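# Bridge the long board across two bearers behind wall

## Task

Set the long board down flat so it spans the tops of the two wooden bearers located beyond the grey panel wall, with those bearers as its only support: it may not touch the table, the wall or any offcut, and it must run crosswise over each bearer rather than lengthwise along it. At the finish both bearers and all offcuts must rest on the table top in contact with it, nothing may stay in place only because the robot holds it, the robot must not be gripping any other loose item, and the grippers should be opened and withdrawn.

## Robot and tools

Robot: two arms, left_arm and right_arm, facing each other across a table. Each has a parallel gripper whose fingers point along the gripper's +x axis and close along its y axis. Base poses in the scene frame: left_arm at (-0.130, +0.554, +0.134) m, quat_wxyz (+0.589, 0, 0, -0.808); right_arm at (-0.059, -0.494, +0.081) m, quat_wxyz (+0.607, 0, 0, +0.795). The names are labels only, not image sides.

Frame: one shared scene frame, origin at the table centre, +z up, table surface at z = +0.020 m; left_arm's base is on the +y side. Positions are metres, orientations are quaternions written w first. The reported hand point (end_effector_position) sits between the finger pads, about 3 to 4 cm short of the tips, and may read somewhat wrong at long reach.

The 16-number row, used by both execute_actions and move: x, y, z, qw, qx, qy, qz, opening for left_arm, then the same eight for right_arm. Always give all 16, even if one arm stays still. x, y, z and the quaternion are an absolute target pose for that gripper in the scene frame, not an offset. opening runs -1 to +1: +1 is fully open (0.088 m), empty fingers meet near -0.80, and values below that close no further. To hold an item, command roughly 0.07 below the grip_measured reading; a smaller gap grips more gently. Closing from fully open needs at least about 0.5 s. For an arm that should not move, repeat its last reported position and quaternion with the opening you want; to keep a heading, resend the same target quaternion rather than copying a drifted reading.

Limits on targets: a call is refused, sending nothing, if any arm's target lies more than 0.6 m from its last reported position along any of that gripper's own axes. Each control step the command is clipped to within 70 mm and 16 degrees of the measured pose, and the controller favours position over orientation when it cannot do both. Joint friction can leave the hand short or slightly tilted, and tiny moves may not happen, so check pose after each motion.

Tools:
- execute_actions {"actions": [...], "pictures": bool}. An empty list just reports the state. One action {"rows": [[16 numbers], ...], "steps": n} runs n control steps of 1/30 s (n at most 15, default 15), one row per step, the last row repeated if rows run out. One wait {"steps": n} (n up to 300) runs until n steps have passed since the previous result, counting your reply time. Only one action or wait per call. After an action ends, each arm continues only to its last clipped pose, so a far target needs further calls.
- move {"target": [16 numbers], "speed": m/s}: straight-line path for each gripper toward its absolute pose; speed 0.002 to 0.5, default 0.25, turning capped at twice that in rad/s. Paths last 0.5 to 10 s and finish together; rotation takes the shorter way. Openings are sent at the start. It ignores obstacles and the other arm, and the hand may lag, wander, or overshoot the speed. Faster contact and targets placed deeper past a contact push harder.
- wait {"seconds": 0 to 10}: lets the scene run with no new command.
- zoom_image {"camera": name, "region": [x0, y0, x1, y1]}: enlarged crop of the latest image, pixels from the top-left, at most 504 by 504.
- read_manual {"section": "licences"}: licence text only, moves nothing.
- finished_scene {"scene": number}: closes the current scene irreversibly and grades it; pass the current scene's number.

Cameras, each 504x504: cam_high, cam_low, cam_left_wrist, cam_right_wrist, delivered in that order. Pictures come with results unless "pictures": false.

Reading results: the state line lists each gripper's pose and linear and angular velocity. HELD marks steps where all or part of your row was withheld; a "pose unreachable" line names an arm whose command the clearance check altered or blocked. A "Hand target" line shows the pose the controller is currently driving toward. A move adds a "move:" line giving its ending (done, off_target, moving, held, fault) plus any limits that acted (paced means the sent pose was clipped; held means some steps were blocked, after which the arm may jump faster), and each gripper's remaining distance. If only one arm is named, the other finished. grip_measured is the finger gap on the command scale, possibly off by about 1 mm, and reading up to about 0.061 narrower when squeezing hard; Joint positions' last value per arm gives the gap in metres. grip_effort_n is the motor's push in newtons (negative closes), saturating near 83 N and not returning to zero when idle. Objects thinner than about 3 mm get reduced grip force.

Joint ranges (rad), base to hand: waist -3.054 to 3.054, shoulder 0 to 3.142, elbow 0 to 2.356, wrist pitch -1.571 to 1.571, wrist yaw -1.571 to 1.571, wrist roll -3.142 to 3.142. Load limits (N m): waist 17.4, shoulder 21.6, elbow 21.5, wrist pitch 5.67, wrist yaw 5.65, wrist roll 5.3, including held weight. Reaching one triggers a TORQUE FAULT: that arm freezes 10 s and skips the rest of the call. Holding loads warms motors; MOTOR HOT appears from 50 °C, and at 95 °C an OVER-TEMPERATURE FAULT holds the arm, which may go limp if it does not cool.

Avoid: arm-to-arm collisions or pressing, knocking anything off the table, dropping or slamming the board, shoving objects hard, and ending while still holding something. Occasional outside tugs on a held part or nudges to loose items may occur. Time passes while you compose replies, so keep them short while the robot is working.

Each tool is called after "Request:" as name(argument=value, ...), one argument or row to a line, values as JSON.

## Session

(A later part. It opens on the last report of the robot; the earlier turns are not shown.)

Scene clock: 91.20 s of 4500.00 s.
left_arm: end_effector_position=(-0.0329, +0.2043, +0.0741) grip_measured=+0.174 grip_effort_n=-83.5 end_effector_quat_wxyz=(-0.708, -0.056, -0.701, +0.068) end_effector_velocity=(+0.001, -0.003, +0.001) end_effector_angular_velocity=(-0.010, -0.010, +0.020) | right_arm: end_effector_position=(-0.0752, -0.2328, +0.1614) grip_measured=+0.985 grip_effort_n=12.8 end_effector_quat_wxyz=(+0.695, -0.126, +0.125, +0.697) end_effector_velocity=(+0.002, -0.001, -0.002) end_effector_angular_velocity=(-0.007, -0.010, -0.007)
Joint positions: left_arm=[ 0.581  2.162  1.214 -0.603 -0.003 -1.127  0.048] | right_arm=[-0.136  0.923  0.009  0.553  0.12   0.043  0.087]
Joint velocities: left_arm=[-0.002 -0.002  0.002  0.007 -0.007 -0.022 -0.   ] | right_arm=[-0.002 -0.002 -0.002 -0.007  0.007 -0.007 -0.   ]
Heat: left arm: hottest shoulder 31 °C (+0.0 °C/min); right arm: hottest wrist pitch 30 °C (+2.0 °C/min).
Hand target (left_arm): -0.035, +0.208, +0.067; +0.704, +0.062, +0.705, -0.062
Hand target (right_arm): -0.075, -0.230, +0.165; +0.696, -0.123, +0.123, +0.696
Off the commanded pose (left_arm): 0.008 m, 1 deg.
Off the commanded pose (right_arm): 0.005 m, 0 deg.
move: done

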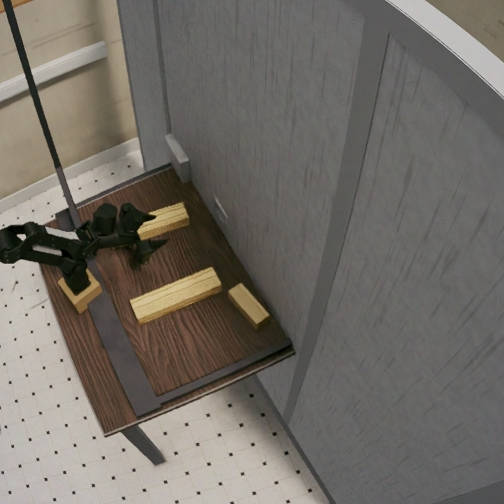

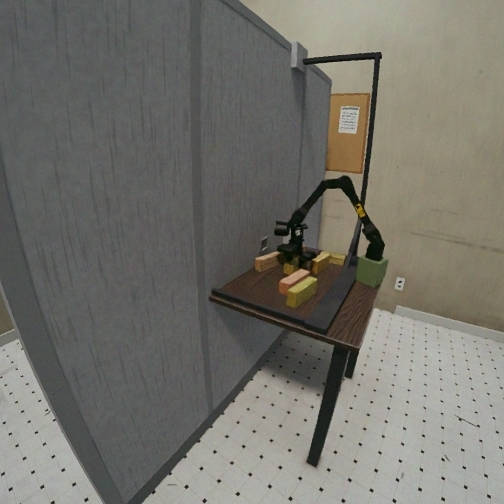

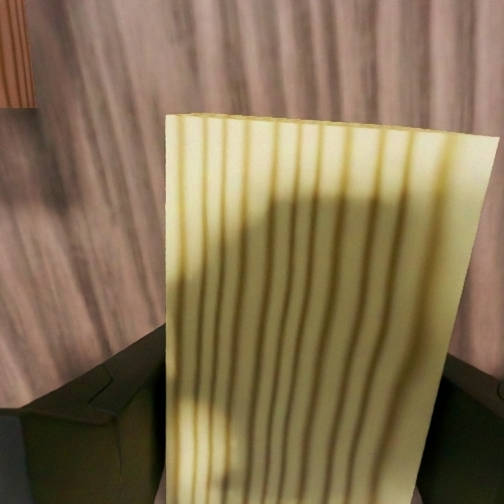

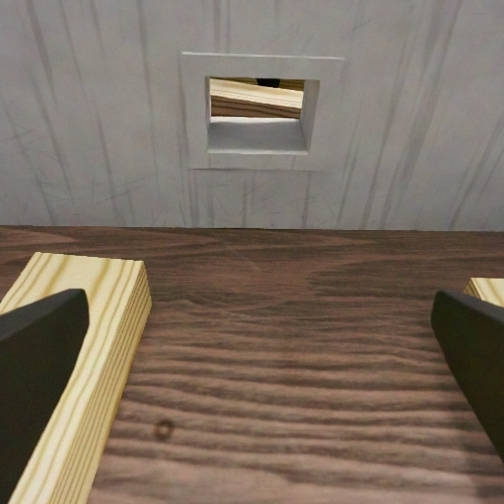

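Request:
move(
  target=[-0.02,0.2,0.10,0.7044,0.0616,0.7044,-0.0616,0.1, -0.075,-0.23,0.165,0.697,-0.123,0.123,0.697,1],
  speed=0.12,
)

Request:
move(
  target=[0.165,0.168,0.095,0.7044,0.0616,0.7044,-0.0616,0.1, -0.075,-0.23,0.165,0.697,-0.123,0.123,0.697,1],
  speed=0.2,
)

Request:
move(
  target=[0.165,0.168,0.07,0.7044,0.0616,0.7044,-0.0616,0.1, -0.075,-0.23,0.165,0.697,-0.123,0.123,0.697,1],
  speed=0.04,
)

Scene clock: 100.50 s of 4500.00 s.
left_arm: end_effector_position=(-0.0225, +0.2053, +0.0911) grip_measured=+0.174 grip_effort_n=-83.5 end_effector_quat_wxyz=(-0.702, -0.070, -0.707, +0.052) end_effector_velocity=(+0.002, +0.009, +0.001) end_effector_angular_velocity=(+0.041, -0.010, -0.005) | right_arm: end_effector_position=(-0.0752, -0.2328, +0.1614) grip_measured=+0.985 grip_effort_n=12.8 end_effector_quat_wxyz=(+0.695, -0.126, +0.125, +0.697) end_effector_velocity=(-0.000, -0.000, -0.001) end_effector_angular_velocity=(-0.008, -0.005, +0.007)
Joint positions: left_arm=[ 0.609  2.158  1.291 -0.73  -0.003 -1.1    0.048] | right_arm=[-0.136  0.923  0.009  0.553  0.12   0.043  0.087]
Joint velocities: left_arm=[ 0.002 -0.002 -0.002 -0.037 -0.022  0.007  0.   ] | right_arm=[-0.002  0.002  0.002 -0.007 -0.007 -0.007 -0.   ]
Heat: left arm: hottest shoulder 31 °C (+0.0 °C/min); right arm: hottest wrist pitch 31 °C (+3.0 °C/min).
Hand target (left_arm): -0.020, +0.200, +0.100; +0.705, +0.062, +0.704, -0.062
Hand target (right_arm): -0.075, -0.230, +0.165; +0.696, -0.123, +0.123, +0.696
Off the commanded pose (left_arm): 0.011 m, 1 deg.
Off the commanded pose (right_arm): 0.005 m, 0 deg.
After step 90, 5.50 s passed at rest.
move: off_target (left_arm)

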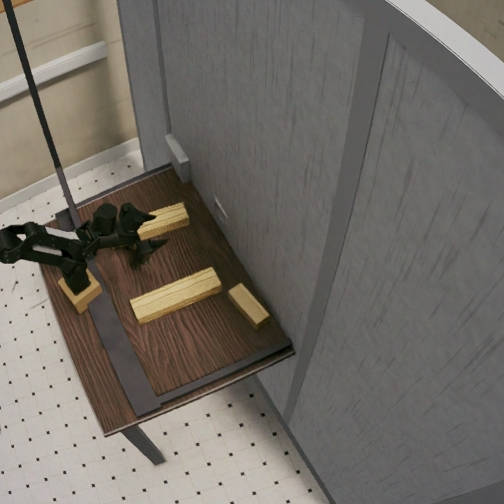

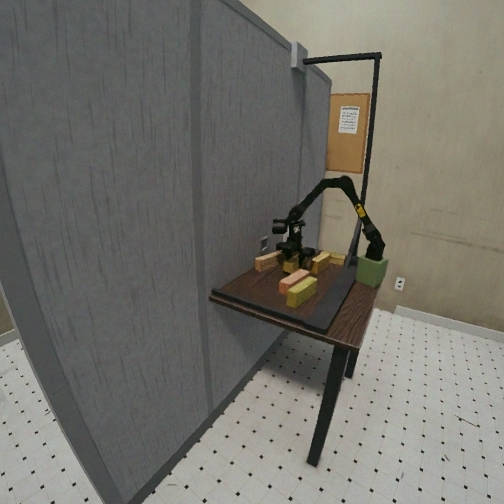

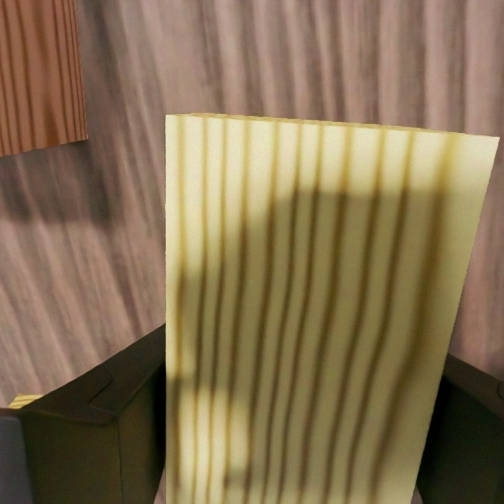

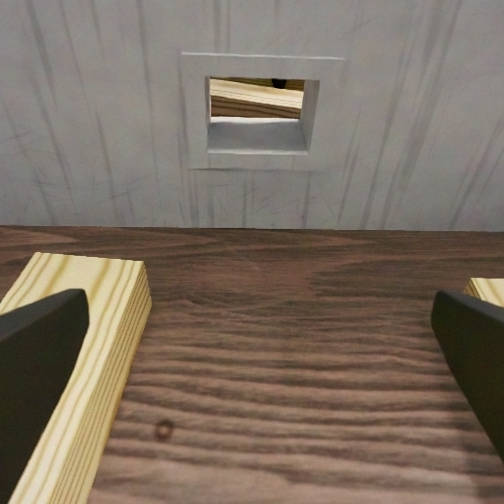

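Scene clock: 101.93 s of 4500.00 s.
left_arm: end_effector_position=(+0.1658, +0.1688, +0.1005) grip_measured=+0.174 grip_effort_n=-83.5 end_effector_quat_wxyz=(-0.708, -0.058, -0.701, +0.062) end_effector_velocity=(-0.001, +0.001, -0.001) end_effector_angular_velocity=(+0.030, +0.014, +0.005) | right_arm: end_effector_position=(-0.0753, -0.2327, +0.1616) grip_measured=+0.985 grip_effort_n=12.8 end_effector_quat_wxyz=(+0.695, -0.126, +0.125, +0.697) end_effector_velocity=(-0.000, -0.001, -0.001) end_effector_angular_velocity=(-0.003, +0.009, +0.002)
Joint positions: left_arm=[ 0.965  2.552  2.05  -1.057 -0.004 -0.749  0.048] | right_arm=[-0.136  0.923  0.01   0.553  0.12   0.043  0.087]
Joint velocities: left_arm=[-0.002  0.027  0.046 -0.051 -0.007 -0.007  0.   ] | right_arm=[-0.002 -0.007 -0.002 -0.007 -0.007  0.007 -0.   ]
Heat: left arm: hottest shoulder 31 °C (+0.0 °C/min); right arm: hottest wrist pitch 31 °C (+3.0 °C/min).
Hand target (left_arm): +0.166, +0.168, +0.095; +0.706, +0.062, +0.703, -0.061
Hand target (right_arm): -0.075, -0.230, +0.165; +0.696, -0.123, +0.123, +0.696
Off the commanded pose (left_arm): 0.006 m, 1 deg.
Off the commanded pose (right_arm): 0.004 m, 0 deg.
move: done

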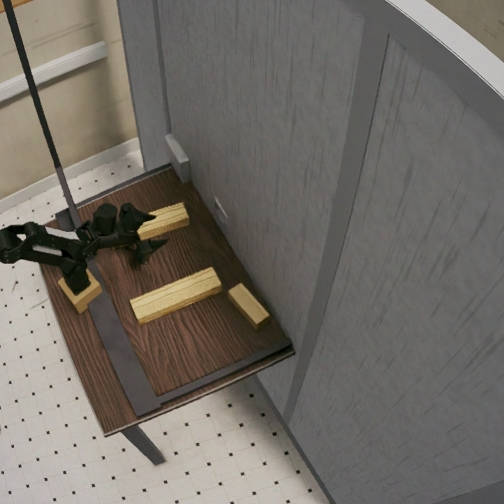

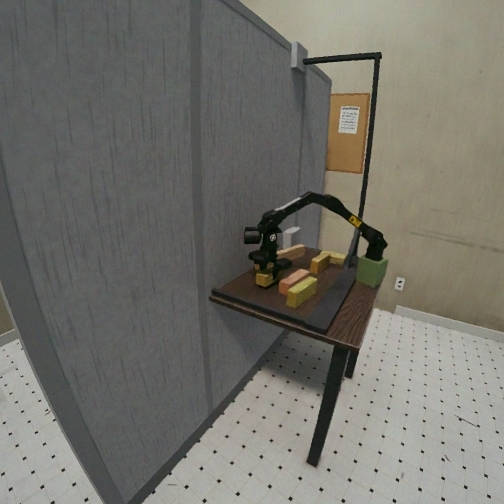

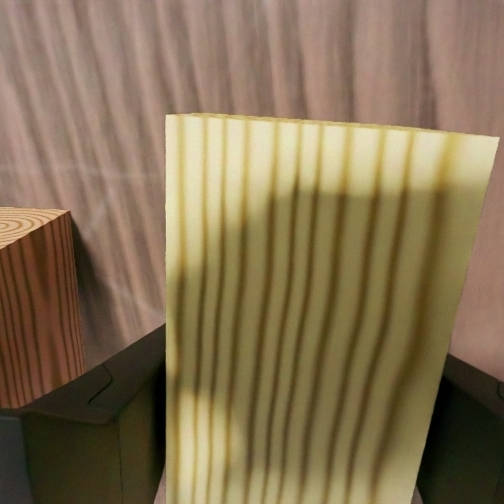

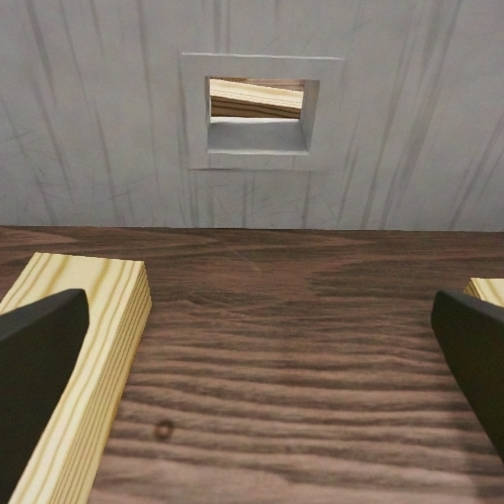

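Scene clock: 102.97 s of 4500.00 s.
left_arm: end_effector_position=(+0.1683, +0.1651, +0.0807) grip_measured=+0.174 grip_effort_n=-83.5 end_effector_quat_wxyz=(-0.711, -0.054, -0.698, +0.065) end_effector_velocity=(+0.001, -0.002, +0.003) end_effector_angular_velocity=(-0.005, -0.013, -0.010) | right_arm: end_effector_position=(-0.0753, -0.2327, +0.1616) grip_measured=+0.985 grip_effort_n=12.8 end_effector_quat_wxyz=(+0.695, -0.126, +0.125, +0.697) end_effector_velocity=(-0.001, -0.001, -0.002) end_effector_angular_velocity=(-0.008, -0.000, +0.016)
Joint positions: left_arm=[ 0.965  2.589  2.038 -0.996 -0.002 -0.748  0.048] | right_arm=[-0.136  0.923  0.01   0.553  0.12   0.043  0.087]
Joint velocities: left_arm=[-0.002 -0.007 -0.002  0.007 -0.007  0.007  0.   ] | right_arm=[-0.007 -0.002 -0.002 -0.007 -0.022 -0.007 -0.   ]
Heat: left arm: hottest shoulder 31 °C (+0.0 °C/min); right arm: hottest wrist pitch 31 °C (+3.0 °C/min).
Hand target (left_arm): +0.165, +0.168, +0.070; +0.704, +0.061, +0.704, -0.062
Hand target (right_arm): -0.075, -0.230, +0.165; +0.696, -0.123, +0.123, +0.696
Off the commanded pose (left_arm): 0.012 m, 1 deg.
Off the commanded pose (right_arm): 0.004 m, 0 deg.
move: off_target (left_arm)

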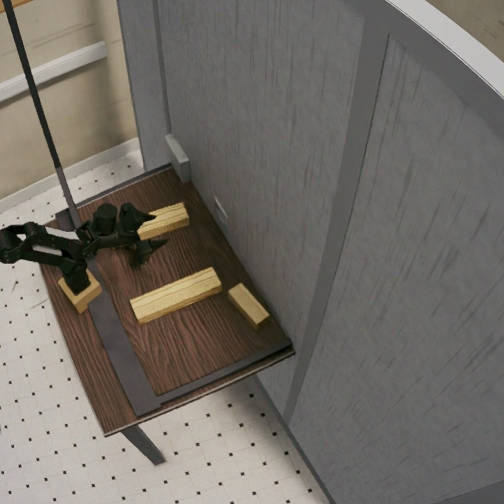

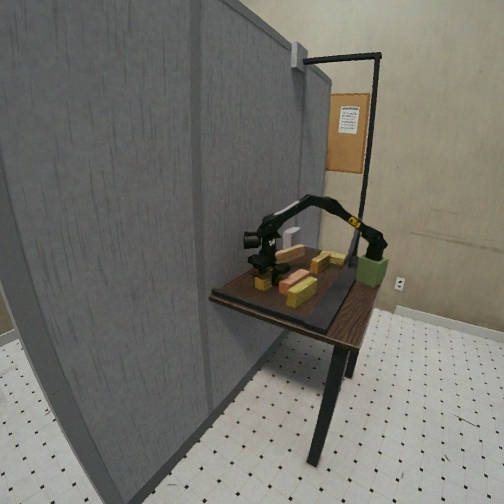

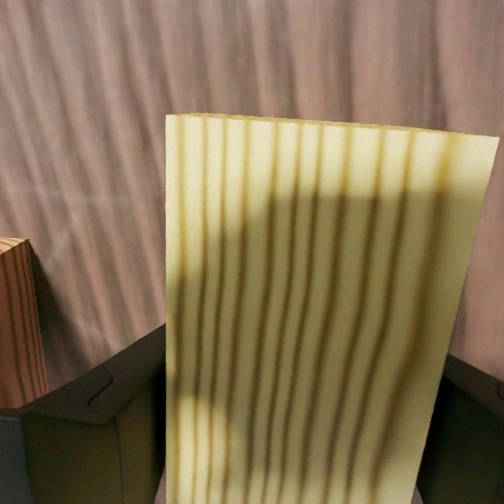

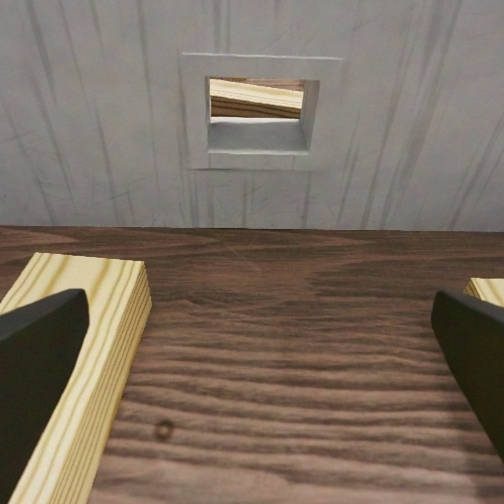

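Request:
move(
  target=[0.167,0.166,0.064,0.7044,0.0616,0.7044,-0.0616,0.1, -0.075,-0.23,0.165,0.697,-0.123,0.123,0.697,1],
  speed=0.03,
)

Request:
move(
  target=[0.167,0.166,0.07,0.7044,0.0616,0.7044,-0.0616,0.42, -0.075,-0.23,0.165,0.697,-0.123,0.123,0.697,1],
  speed=0.03,
)

Request:
move(
  target=[0.155,0.172,0.15,0.7044,0.0616,0.7044,-0.0616,0.42, -0.075,-0.23,0.165,0.697,-0.123,0.123,0.697,1],
  speed=0.15,
)

Scene clock: 107.77 s of 4500.00 s.
left_arm: end_effector_position=(+0.1690, +0.1641, +0.0790) grip_measured=+0.174 grip_effort_n=-83.5 end_effector_quat_wxyz=(-0.711, -0.054, -0.698, +0.066) end_effector_velocity=(-0.002, -0.001, +0.002) end_effector_angular_velocity=(+0.007, -0.004, -0.014) | right_arm: end_effector_position=(-0.0753, -0.2327, +0.1616) grip_measured=+0.985 grip_effort_n=12.8 end_effector_quat_wxyz=(+0.695, -0.126, +0.125, +0.697) end_effector_velocity=(+0.001, -0.001, -0.002) end_effector_angular_velocity=(-0.008, -0.005, +0.002)
Joint positions: left_arm=[ 0.965  2.596  2.045 -0.996 -0.002 -0.748  0.048] | right_arm=[-0.136  0.923  0.01   0.553  0.12   0.043  0.087]
Joint velocities: left_arm=[-0.007 -0.002  0.002 -0.007 -0.007  0.007 -0.   ] | right_arm=[-0.007 -0.002 -0.002 -0.007 -0.007 -0.007  0.   ]
Heat: left arm: hottest shoulder 32 °C (+1.0 °C/min); right arm: hottest wrist pitch 31 °C (+3.0 °C/min).
Hand target (left_arm): +0.167, +0.166, +0.064; +0.704, +0.062, +0.704, -0.062
Hand target (right_arm): -0.075, -0.230, +0.165; +0.696, -0.123, +0.123, +0.696
Off the commanded pose (left_arm): 0.015 m, 1 deg.
Off the commanded pose (right_arm): 0.004 m, 0 deg.
After step 90, 1.00 s passed at rest.
move: off_target (left_arm)

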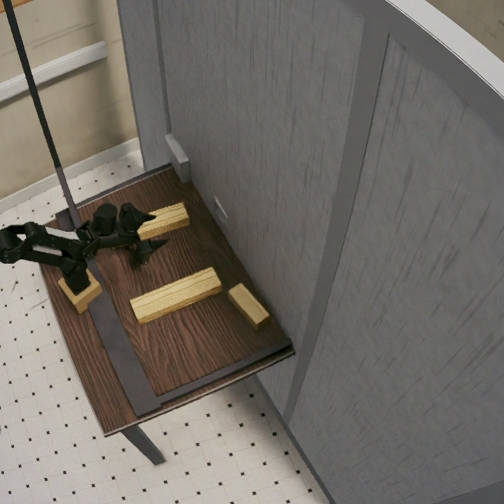

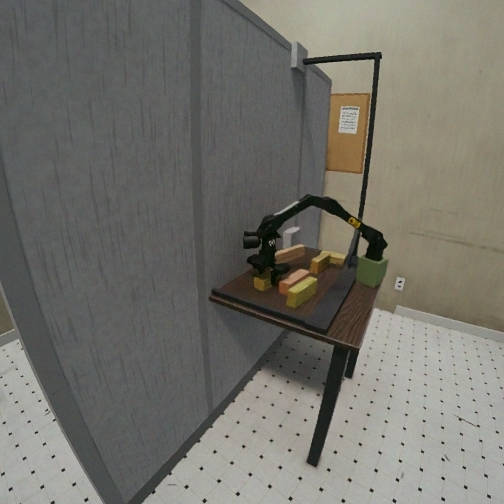

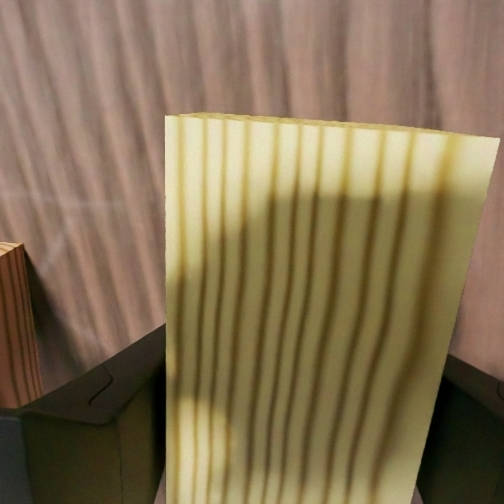

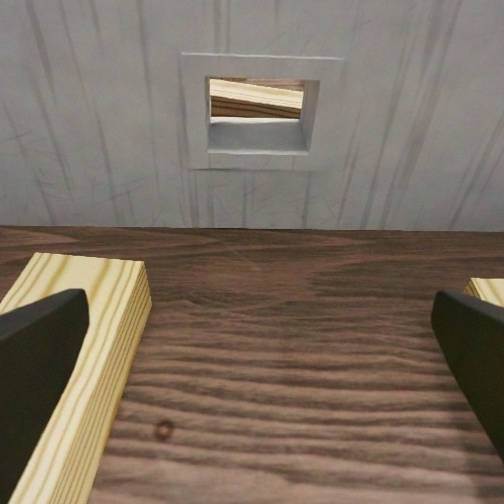

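Scene clock: 108.47 s of 4500.00 s.
left_arm: end_effector_position=(+0.1683, +0.1649, +0.0786) grip_measured=+0.417 grip_effort_n=16.5 end_effector_quat_wxyz=(-0.709, -0.056, -0.700, +0.064) end_effector_velocity=(-0.006, +0.004, -0.004) end_effector_angular_velocity=(+0.021, +0.025, +0.005) | right_arm: end_effector_position=(-0.0753, -0.2327, +0.1616) grip_measured=+0.985 grip_effort_n=12.8 end_effector_quat_wxyz=(+0.695, -0.126, +0.125, +0.697) end_effector_velocity=(+0.000, +0.000, +0.001) end_effector_angular_velocity=(+0.008, -0.008, -0.002)
Joint positions: left_arm=[ 0.965  2.6    2.05  -1.005 -0.002 -0.748  0.059] | right_arm=[-0.136  0.923  0.01   0.553  0.12   0.043  0.087]
Joint velocities: left_arm=[-0.002  0.007 -0.002 -0.022  0.007 -0.007 -0.   ] | right_arm=[ 0.002 -0.002 -0.002  0.007  0.007 -0.007 -0.   ]
Heat: left arm: hottest shoulder 32 °C (+1.0 °C/min); right arm: hottest wrist pitch 31 °C (+3.0 °C/min).
Hand target (left_arm): +0.167, +0.166, +0.070; +0.704, +0.062, +0.704, -0.062
Hand target (right_arm): -0.075, -0.230, +0.165; +0.696, -0.123, +0.123, +0.696
Off the commanded pose (left_arm): 0.009 m, 1 deg.
Off the commanded pose (right_arm): 0.004 m, 0 deg.
move: off_target (left_arm)

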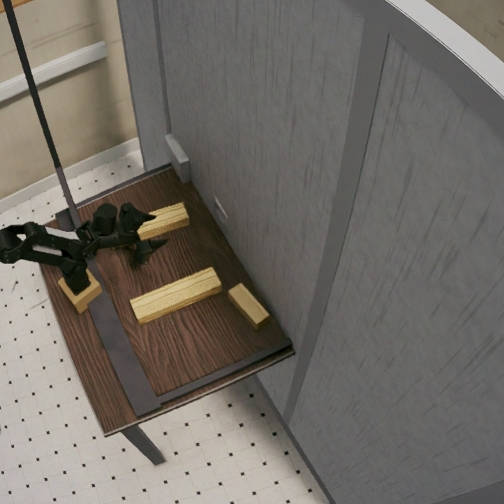

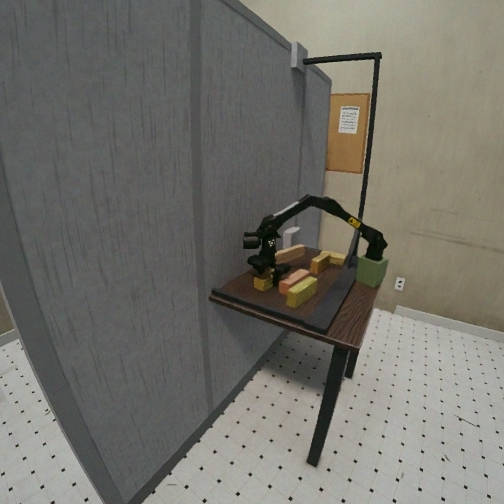

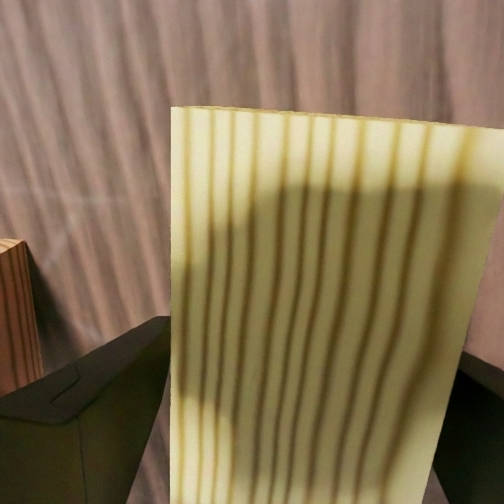

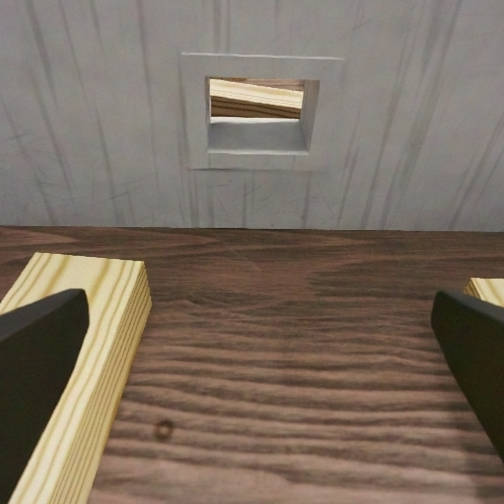

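Scene clock: 109.40 s of 4500.00 s.
left_arm: end_effector_position=(+0.1550, +0.1749, +0.1425) grip_measured=+0.417 grip_effort_n=16.5 end_effector_quat_wxyz=(-0.701, -0.067, -0.708, +0.057) end_effector_velocity=(-0.003, +0.000, +0.001) end_effector_angular_velocity=(+0.002, +0.010, +0.005) | right_arm: end_effector_position=(-0.0753, -0.2327, +0.1616) grip_measured=+0.985 grip_effort_n=12.8 end_effector_quat_wxyz=(+0.695, -0.126, +0.125, +0.697) end_effector_velocity=(-0.003, -0.001, -0.001) end_effector_angular_velocity=(-0.003, -0.013, +0.026)
Joint positions: left_arm=[ 0.956  2.481  2.086 -1.192 -0.002 -0.752  0.059] | right_arm=[-0.136  0.923  0.01   0.553  0.12   0.043  0.087]
Joint velocities: left_arm=[-0.002 -0.002 -0.002 -0.007  0.007 -0.007 -0.   ] | right_arm=[-0.002 -0.007 -0.002 -0.007 -0.022 -0.022 -0.   ]
Heat: left arm: hottest shoulder 33 °C (+2.0 °C/min); right arm: hottest wrist pitch 31 °C (+3.0 °C/min).
Hand target (left_arm): +0.155, +0.172, +0.150; +0.704, +0.062, +0.704, -0.062
Hand target (right_arm): -0.075, -0.230, +0.165; +0.696, -0.123, +0.123, +0.696
Off the commanded pose (left_arm): 0.008 m, 1 deg.
Off the commanded pose (right_arm): 0.004 m, 0 deg.
move: done

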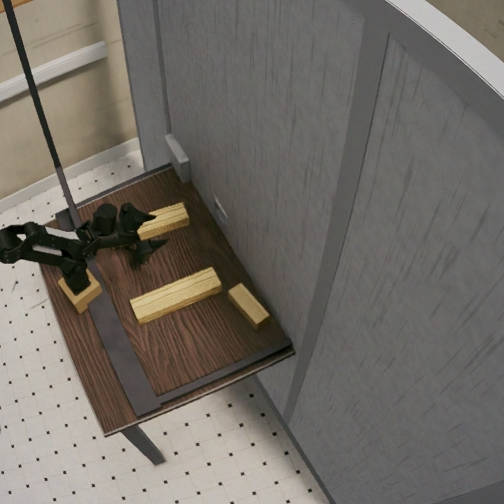

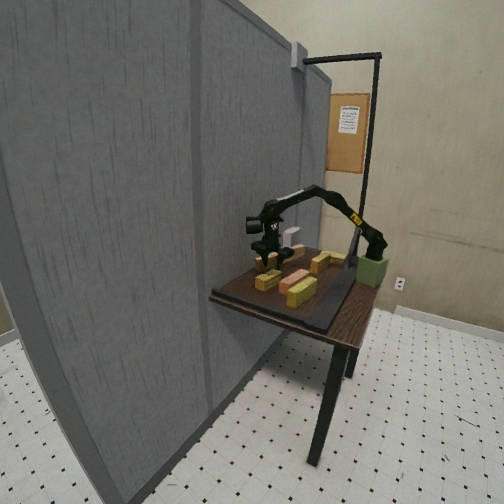

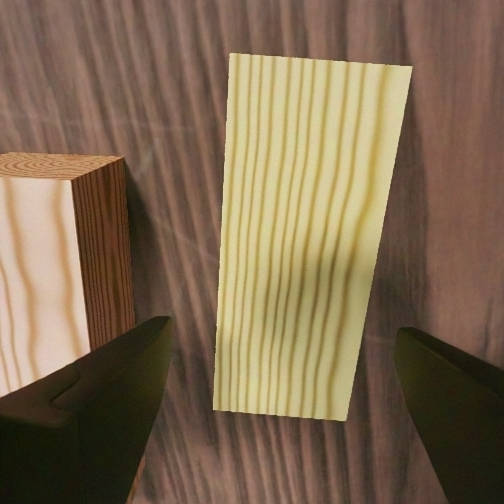

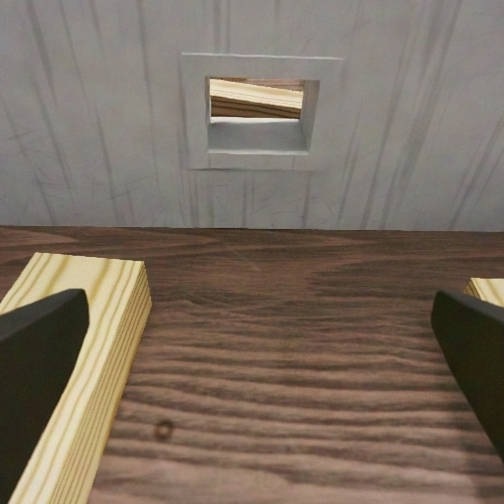

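Request:
move(
  target=[-0.153,0.135,0.135,0.6749,-0.008,0.7071,-0.2108,0.6, -0.075,-0.23,0.165,0.697,-0.123,0.123,0.697,1],
  speed=0.3,
)

Scene clock: 117.03 s of 4500.00 s.
left_arm: end_effector_position=(-0.1532, +0.1348, +0.1306) grip_measured=+0.597 grip_effort_n=16.5 end_effector_quat_wxyz=(+0.672, -0.004, +0.711, -0.208) end_effector_velocity=(+0.000, +0.002, +0.002) end_effector_angular_velocity=(+0.004, -0.001, +0.021) | right_arm: end_effector_position=(-0.0753, -0.2327, +0.1616) grip_measured=+0.985 grip_effort_n=12.8 end_effector_quat_wxyz=(+0.695, -0.126, +0.125, +0.697) end_effector_velocity=(-0.002, -0.001, -0.002) end_effector_angular_velocity=(-0.008, -0.005, +0.012)
Joint positions: left_arm=[ 0.288  2.052  1.259 -0.485  0.09  -1.314  0.068] | right_arm=[-0.136  0.923  0.01   0.553  0.12   0.043  0.087]
Joint velocities: left_arm=[-0.002 -0.007 -0.002 -0.007 -0.007 -0.022 -0.   ] | right_arm=[ 0.002 -0.002 -0.002 -0.007 -0.007 -0.007 -0.   ]
Heat: left arm: hottest shoulder 35 °C (+4.0 °C/min); right arm: hottest wrist pitch 31 °C (+3.0 °C/min).
Hand target (left_arm): -0.154, +0.135, +0.135; +0.673, -0.008, +0.709, -0.211
Hand target (right_arm): -0.075, -0.230, +0.165; +0.696, -0.123, +0.123, +0.696
Off the commanded pose (left_arm): 0.004 m, 1 deg.
Off the commanded pose (right_arm): 0.004 m, 0 deg.
After step 90, 3.07 s passed at rest.
move: done

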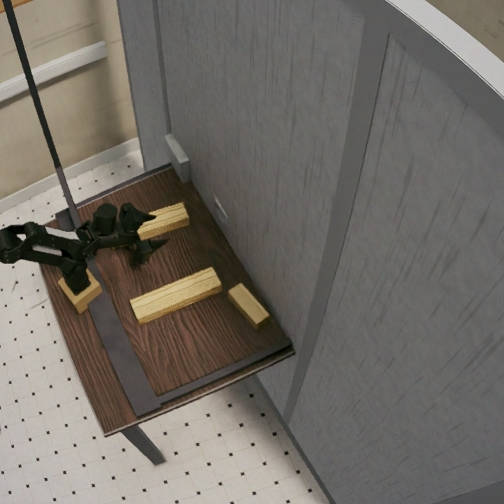

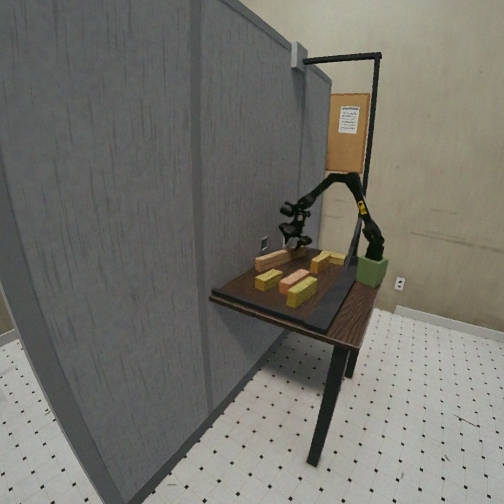

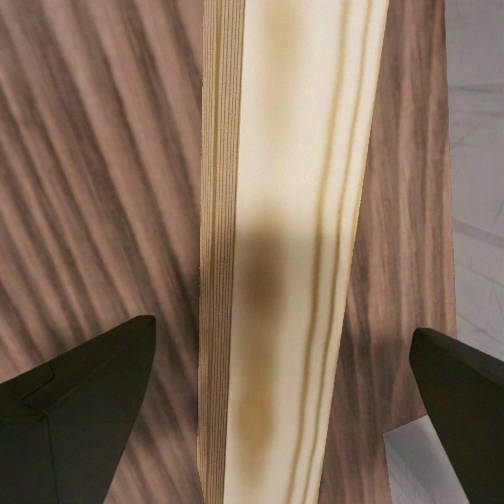

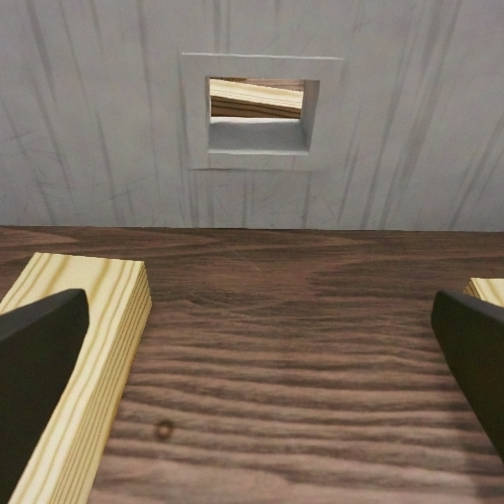

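Request:
move(
  target=[-0.157,0.123,0.081,0.6749,-0.008,0.7071,-0.2108,0.6, -0.075,-0.23,0.165,0.697,-0.123,0.123,0.697,1],
  speed=0.08,
)

Request:
execute_actions(
  actions=[
    {"rows":[[-0.157,0.123,0.081,0.6749,-0.008,0.7071,-0.2108,0.4, -0.075,-0.23,0.165,0.697,-0.123,0.123,0.697,1],[-0.157,0.123,0.081,0.6749,-0.008,0.7071,-0.2108,0.3, -0.075,-0.23,0.165,0.697,-0.123,0.123,0.697,1],[-0.157,0.123,0.081,0.6749,-0.008,0.7071,-0.2108,0.2, -0.075,-0.23,0.165,0.697,-0.123,0.123,0.697,1],[-0.157,0.123,0.081,0.6749,-0.008,0.7071,-0.2108,0.15, -0.075,-0.23,0.165,0.697,-0.123,0.123,0.697,1],[-0.157,0.123,0.081,0.6749,-0.008,0.7071,-0.2108,0.1, -0.075,-0.23,0.165,0.697,-0.123,0.123,0.697,1],[-0.157,0.123,0.081,0.6749,-0.008,0.7071,-0.2108,0.06, -0.075,-0.23,0.165,0.697,-0.123,0.123,0.697,1],[-0.157,0.123,0.081,0.6749,-0.008,0.7071,-0.2108,0.02, -0.075,-0.23,0.165,0.697,-0.123,0.123,0.697,1],[-0.157,0.123,0.081,0.6749,-0.008,0.7071,-0.2108,-0.02, -0.075,-0.23,0.165,0.697,-0.123,0.123,0.697,1],[-0.157,0.123,0.081,0.6749,-0.008,0.7071,-0.2108,-0.06, -0.075,-0.23,0.165,0.697,-0.123,0.123,0.697,1],[-0.157,0.123,0.081,0.6749,-0.008,0.7071,-0.2108,-0.1, -0.075,-0.23,0.165,0.697,-0.123,0.123,0.697,1],[-0.157,0.123,0.081,0.6749,-0.008,0.7071,-0.2108,-0.14, -0.075,-0.23,0.165,0.697,-0.123,0.123,0.697,1],[-0.157,0.123,0.081,0.6749,-0.008,0.7071,-0.2108,-0.18, -0.075,-0.23,0.165,0.697,-0.123,0.123,0.697,1],[-0.157,0.123,0.081,0.6749,-0.008,0.7071,-0.2108,-0.22, -0.075,-0.23,0.165,0.697,-0.123,0.123,0.697,1]],"steps":15},
  ],
)

Scene clock: 129.63 s of 4500.00 s.
left_arm: end_effector_position=(-0.1562, +0.1198, +0.0893) grip_measured=+0.597 grip_effort_n=16.5 end_effector_quat_wxyz=(+0.674, -0.014, +0.706, -0.218) end_effector_velocity=(+0.000, -0.001, +0.001) end_effector_angular_velocity=(-0.007, -0.004, +0.007) | right_arm: end_effector_position=(-0.0753, -0.2327, +0.1616) grip_measured=+0.985 grip_effort_n=12.8 end_effector_quat_wxyz=(+0.695, -0.126, +0.125, +0.697) end_effector_velocity=(-0.001, -0.003, -0.007) end_effector_angular_velocity=(-0.028, -0.003, +0.016)
Joint positions: left_arm=[ 0.279  2.175  1.253 -0.327  0.081 -1.324  0.068] | right_arm=[-0.136  0.923  0.01   0.553  0.12   0.043  0.087]
Joint velocities: left_arm=[-0.002 -0.002 -0.002  0.007 -0.007 -0.007 -0.   ] | right_arm=[-0.007 -0.002 -0.007 -0.022 -0.022 -0.007 -0.   ]
Heat: left arm: hottest shoulder 36 °C (+5.1 °C/min); right arm: hottest wrist pitch 31 °C (+2.0 °C/min).
Hand target (left_arm): -0.157, +0.123, +0.081; +0.675, -0.008, +0.707, -0.211
Hand target (right_arm): -0.075, -0.230, +0.165; +0.696, -0.123, +0.123, +0.696
Off the commanded pose (left_arm): 0.009 m, 1 deg.
Off the commanded pose (right_arm): 0.004 m, 0 deg.
After step 90, 8.57 s passed at rest.
move: off_target (left_arm)

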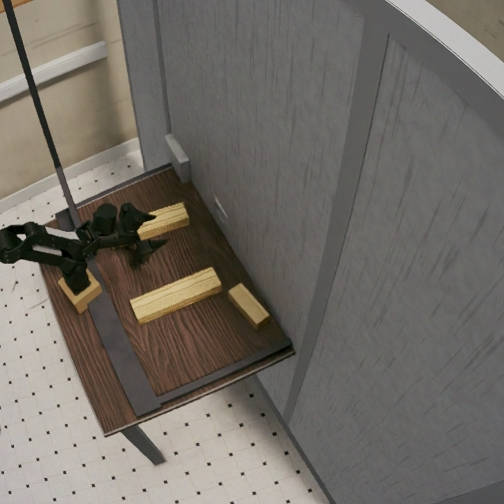

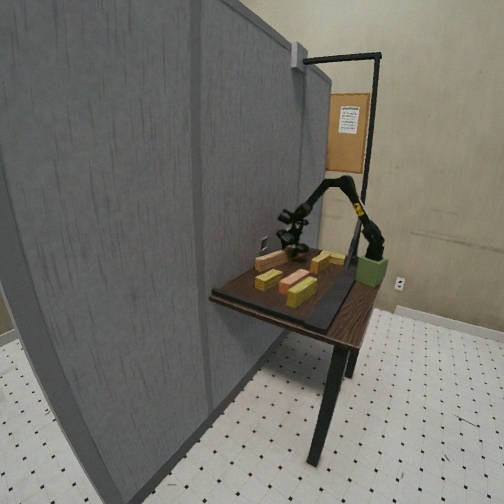

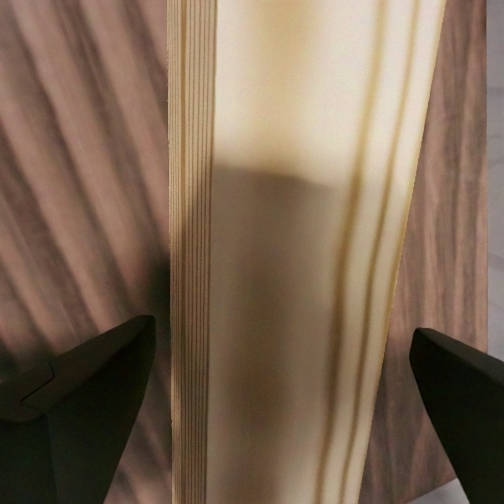

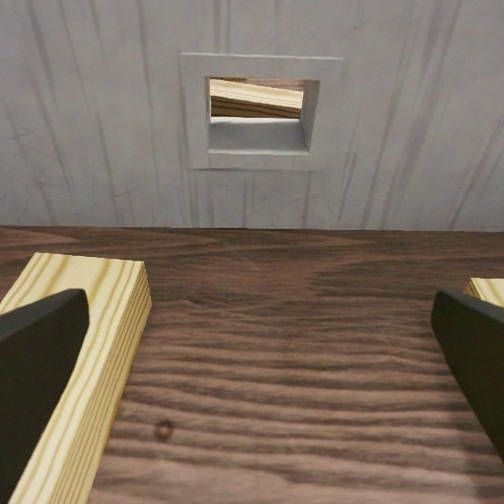

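Scene clock: 130.13 s of 4500.00 s.
left_arm: end_effector_position=(-0.1558, +0.1205, +0.0880) grip_measured=-0.107 grip_effort_n=-83.5 end_effector_quat_wxyz=(+0.675, -0.014, +0.706, -0.215) end_effector_velocity=(-0.002, +0.003, -0.002) end_effector_angular_velocity=(+0.013, -0.005, +0.002) | right_arm: end_effector_position=(-0.0753, -0.2327, +0.1616) grip_measured=+0.985 grip_effort_n=12.8 end_effector_quat_wxyz=(+0.695, -0.126, +0.125, +0.697) end_effector_velocity=(-0.000, +0.000, +0.003) end_effector_angular_velocity=(+0.017, -0.016, +0.012)
Joint positions: left_arm=[ 0.279  2.178  1.253 -0.328  0.079 -1.327  0.034] | right_arm=[-0.136  0.923  0.01   0.553  0.12   0.043  0.087]
Joint velocities: left_arm=[-0.007  0.002 -0.002 -0.007 -0.007 -0.007  0.003] | right_arm=[-0.002 -0.012 -0.002  0.007 -0.007 -0.022  0.   ]
Heat: left arm: hottest shoulder 36 °C (+5.0 °C/min); right arm: hottest wrist pitch 31 °C (+2.0 °C/min).
Hand target (left_arm): -0.157, +0.123, +0.081; +0.675, -0.008, +0.707, -0.211
Hand target (right_arm): -0.075, -0.230, +0.165; +0.696, -0.123, +0.123, +0.696
Off the commanded pose (left_arm): 0.008 m, 1 deg.
Off the commanded pose (right_arm): 0.004 m, 0 deg.
Steps of this call (steps 1 to 15: all 15 steps of this action). Readings (end_effector_position):
1: left_arm (-0.1561, +0.1198, +0.0892) | right_arm (-0.0753, -0.2327, +0.1616)
2: left_arm (-0.1561, +0.1198, +0.0892) | right_arm (-0.0753, -0.2327, +0.1616)
4: left_arm (-0.1561, +0.1197, +0.0891) | right_arm (-0.0753, -0.2327, +0.1616)
8: left_arm (-0.1559, +0.1201, +0.0882) | right_arm (-0.0753, -0.2327, +0.1616)
15: the state above

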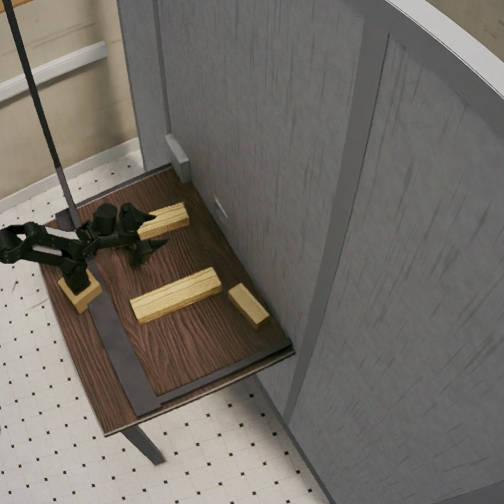

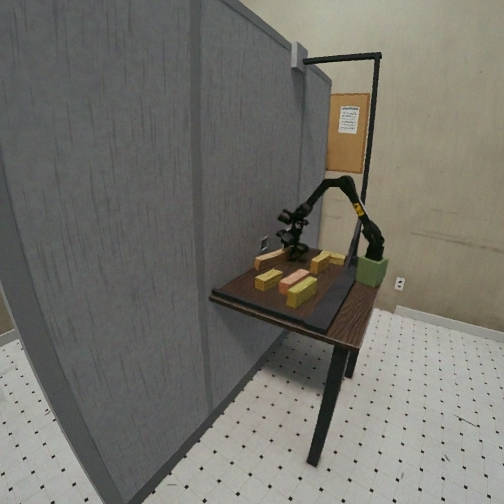

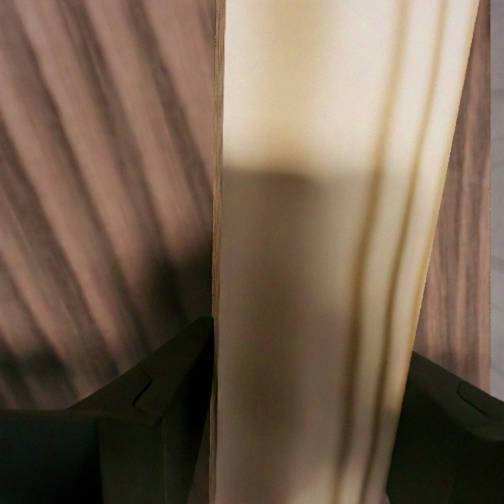

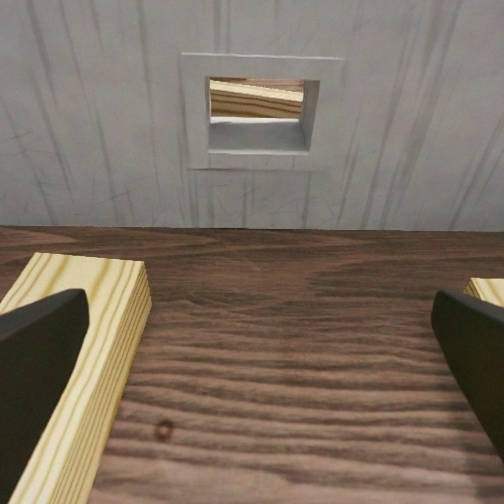

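Request:
move(
  target=[-0.1495,0.142,0.082,0.6133,-0.1608,0.6885,-0.352,-0.2, -0.075,-0.23,0.165,0.697,-0.123,0.123,0.697,1],
  speed=0.12,
)

Request:
zoom_image(
  camera="cam_low",
  region=[240,200,360,300],
)

Scene clock: 140.00 s of 4500.00 s.
left_arm: end_effector_position=(-0.1496, +0.1416, +0.0850) grip_measured=-0.107 grip_effort_n=-83.5 end_effector_quat_wxyz=(+0.615, -0.160, +0.686, -0.354) end_effector_velocity=(+0.002, +0.005, -0.004) end_effector_angular_velocity=(+0.007, +0.009, +0.023) | right_arm: end_effector_position=(-0.0753, -0.2327, +0.1616) grip_measured=+0.985 grip_effort_n=12.8 end_effector_quat_wxyz=(+0.695, -0.126, +0.125, +0.697) end_effector_velocity=(+0.001, -0.001, -0.003) end_effector_angular_velocity=(-0.012, -0.020, +0.007)
Joint positions: left_arm=[ 0.34   2.082  0.767  0.47   0.211 -1.327  0.034] | right_arm=[-0.136  0.923  0.01   0.553  0.12   0.043  0.087]
Joint velocities: left_arm=[ 0.002  0.002 -0.022  0.022 -0.007 -0.022  0.   ] | right_arm=[-0.007  0.002 -0.002 -0.007 -0.007 -0.022 -0.   ]
Heat: left arm: hottest shoulder 36 °C (+5.0 °C/min); right arm: hottest wrist pitch 32 °C (+2.0 °C/min).
Hand target (left_arm): -0.149, +0.143, +0.082; +0.614, -0.160, +0.688, -0.352
Hand target (right_arm): -0.075, -0.230, +0.165; +0.696, -0.123, +0.123, +0.696
Off the commanded pose (left_arm): 0.003 m, 0 deg.
Off the commanded pose (right_arm): 0.004 m, 0 deg.
After step 90, 4.77 s passed at rest.
move: done

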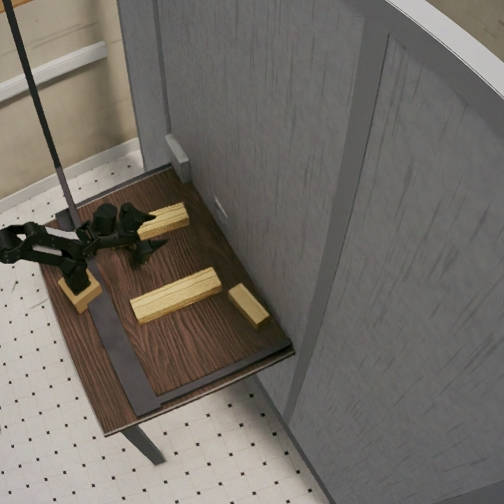

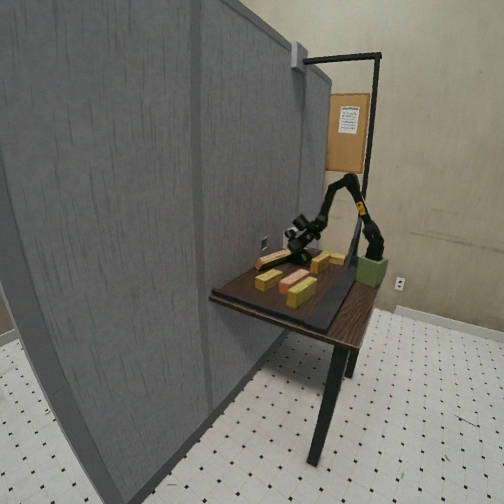

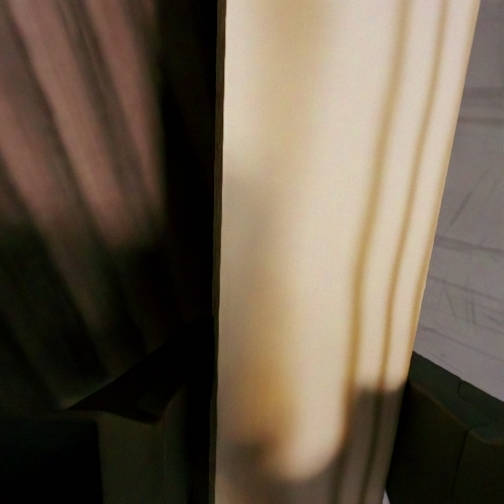

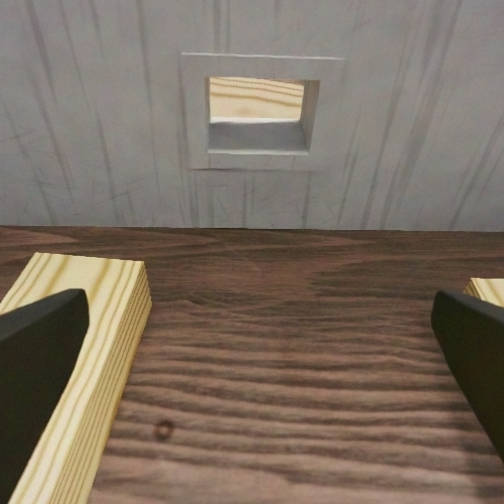

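Region (240, 200, 360, 300) of cam_low's 504x504 image, scaled by 4.200, with more detail than that image has.

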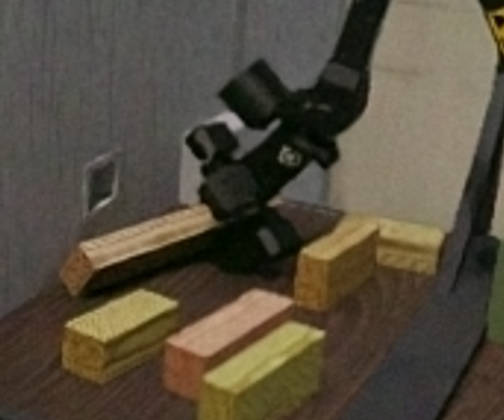

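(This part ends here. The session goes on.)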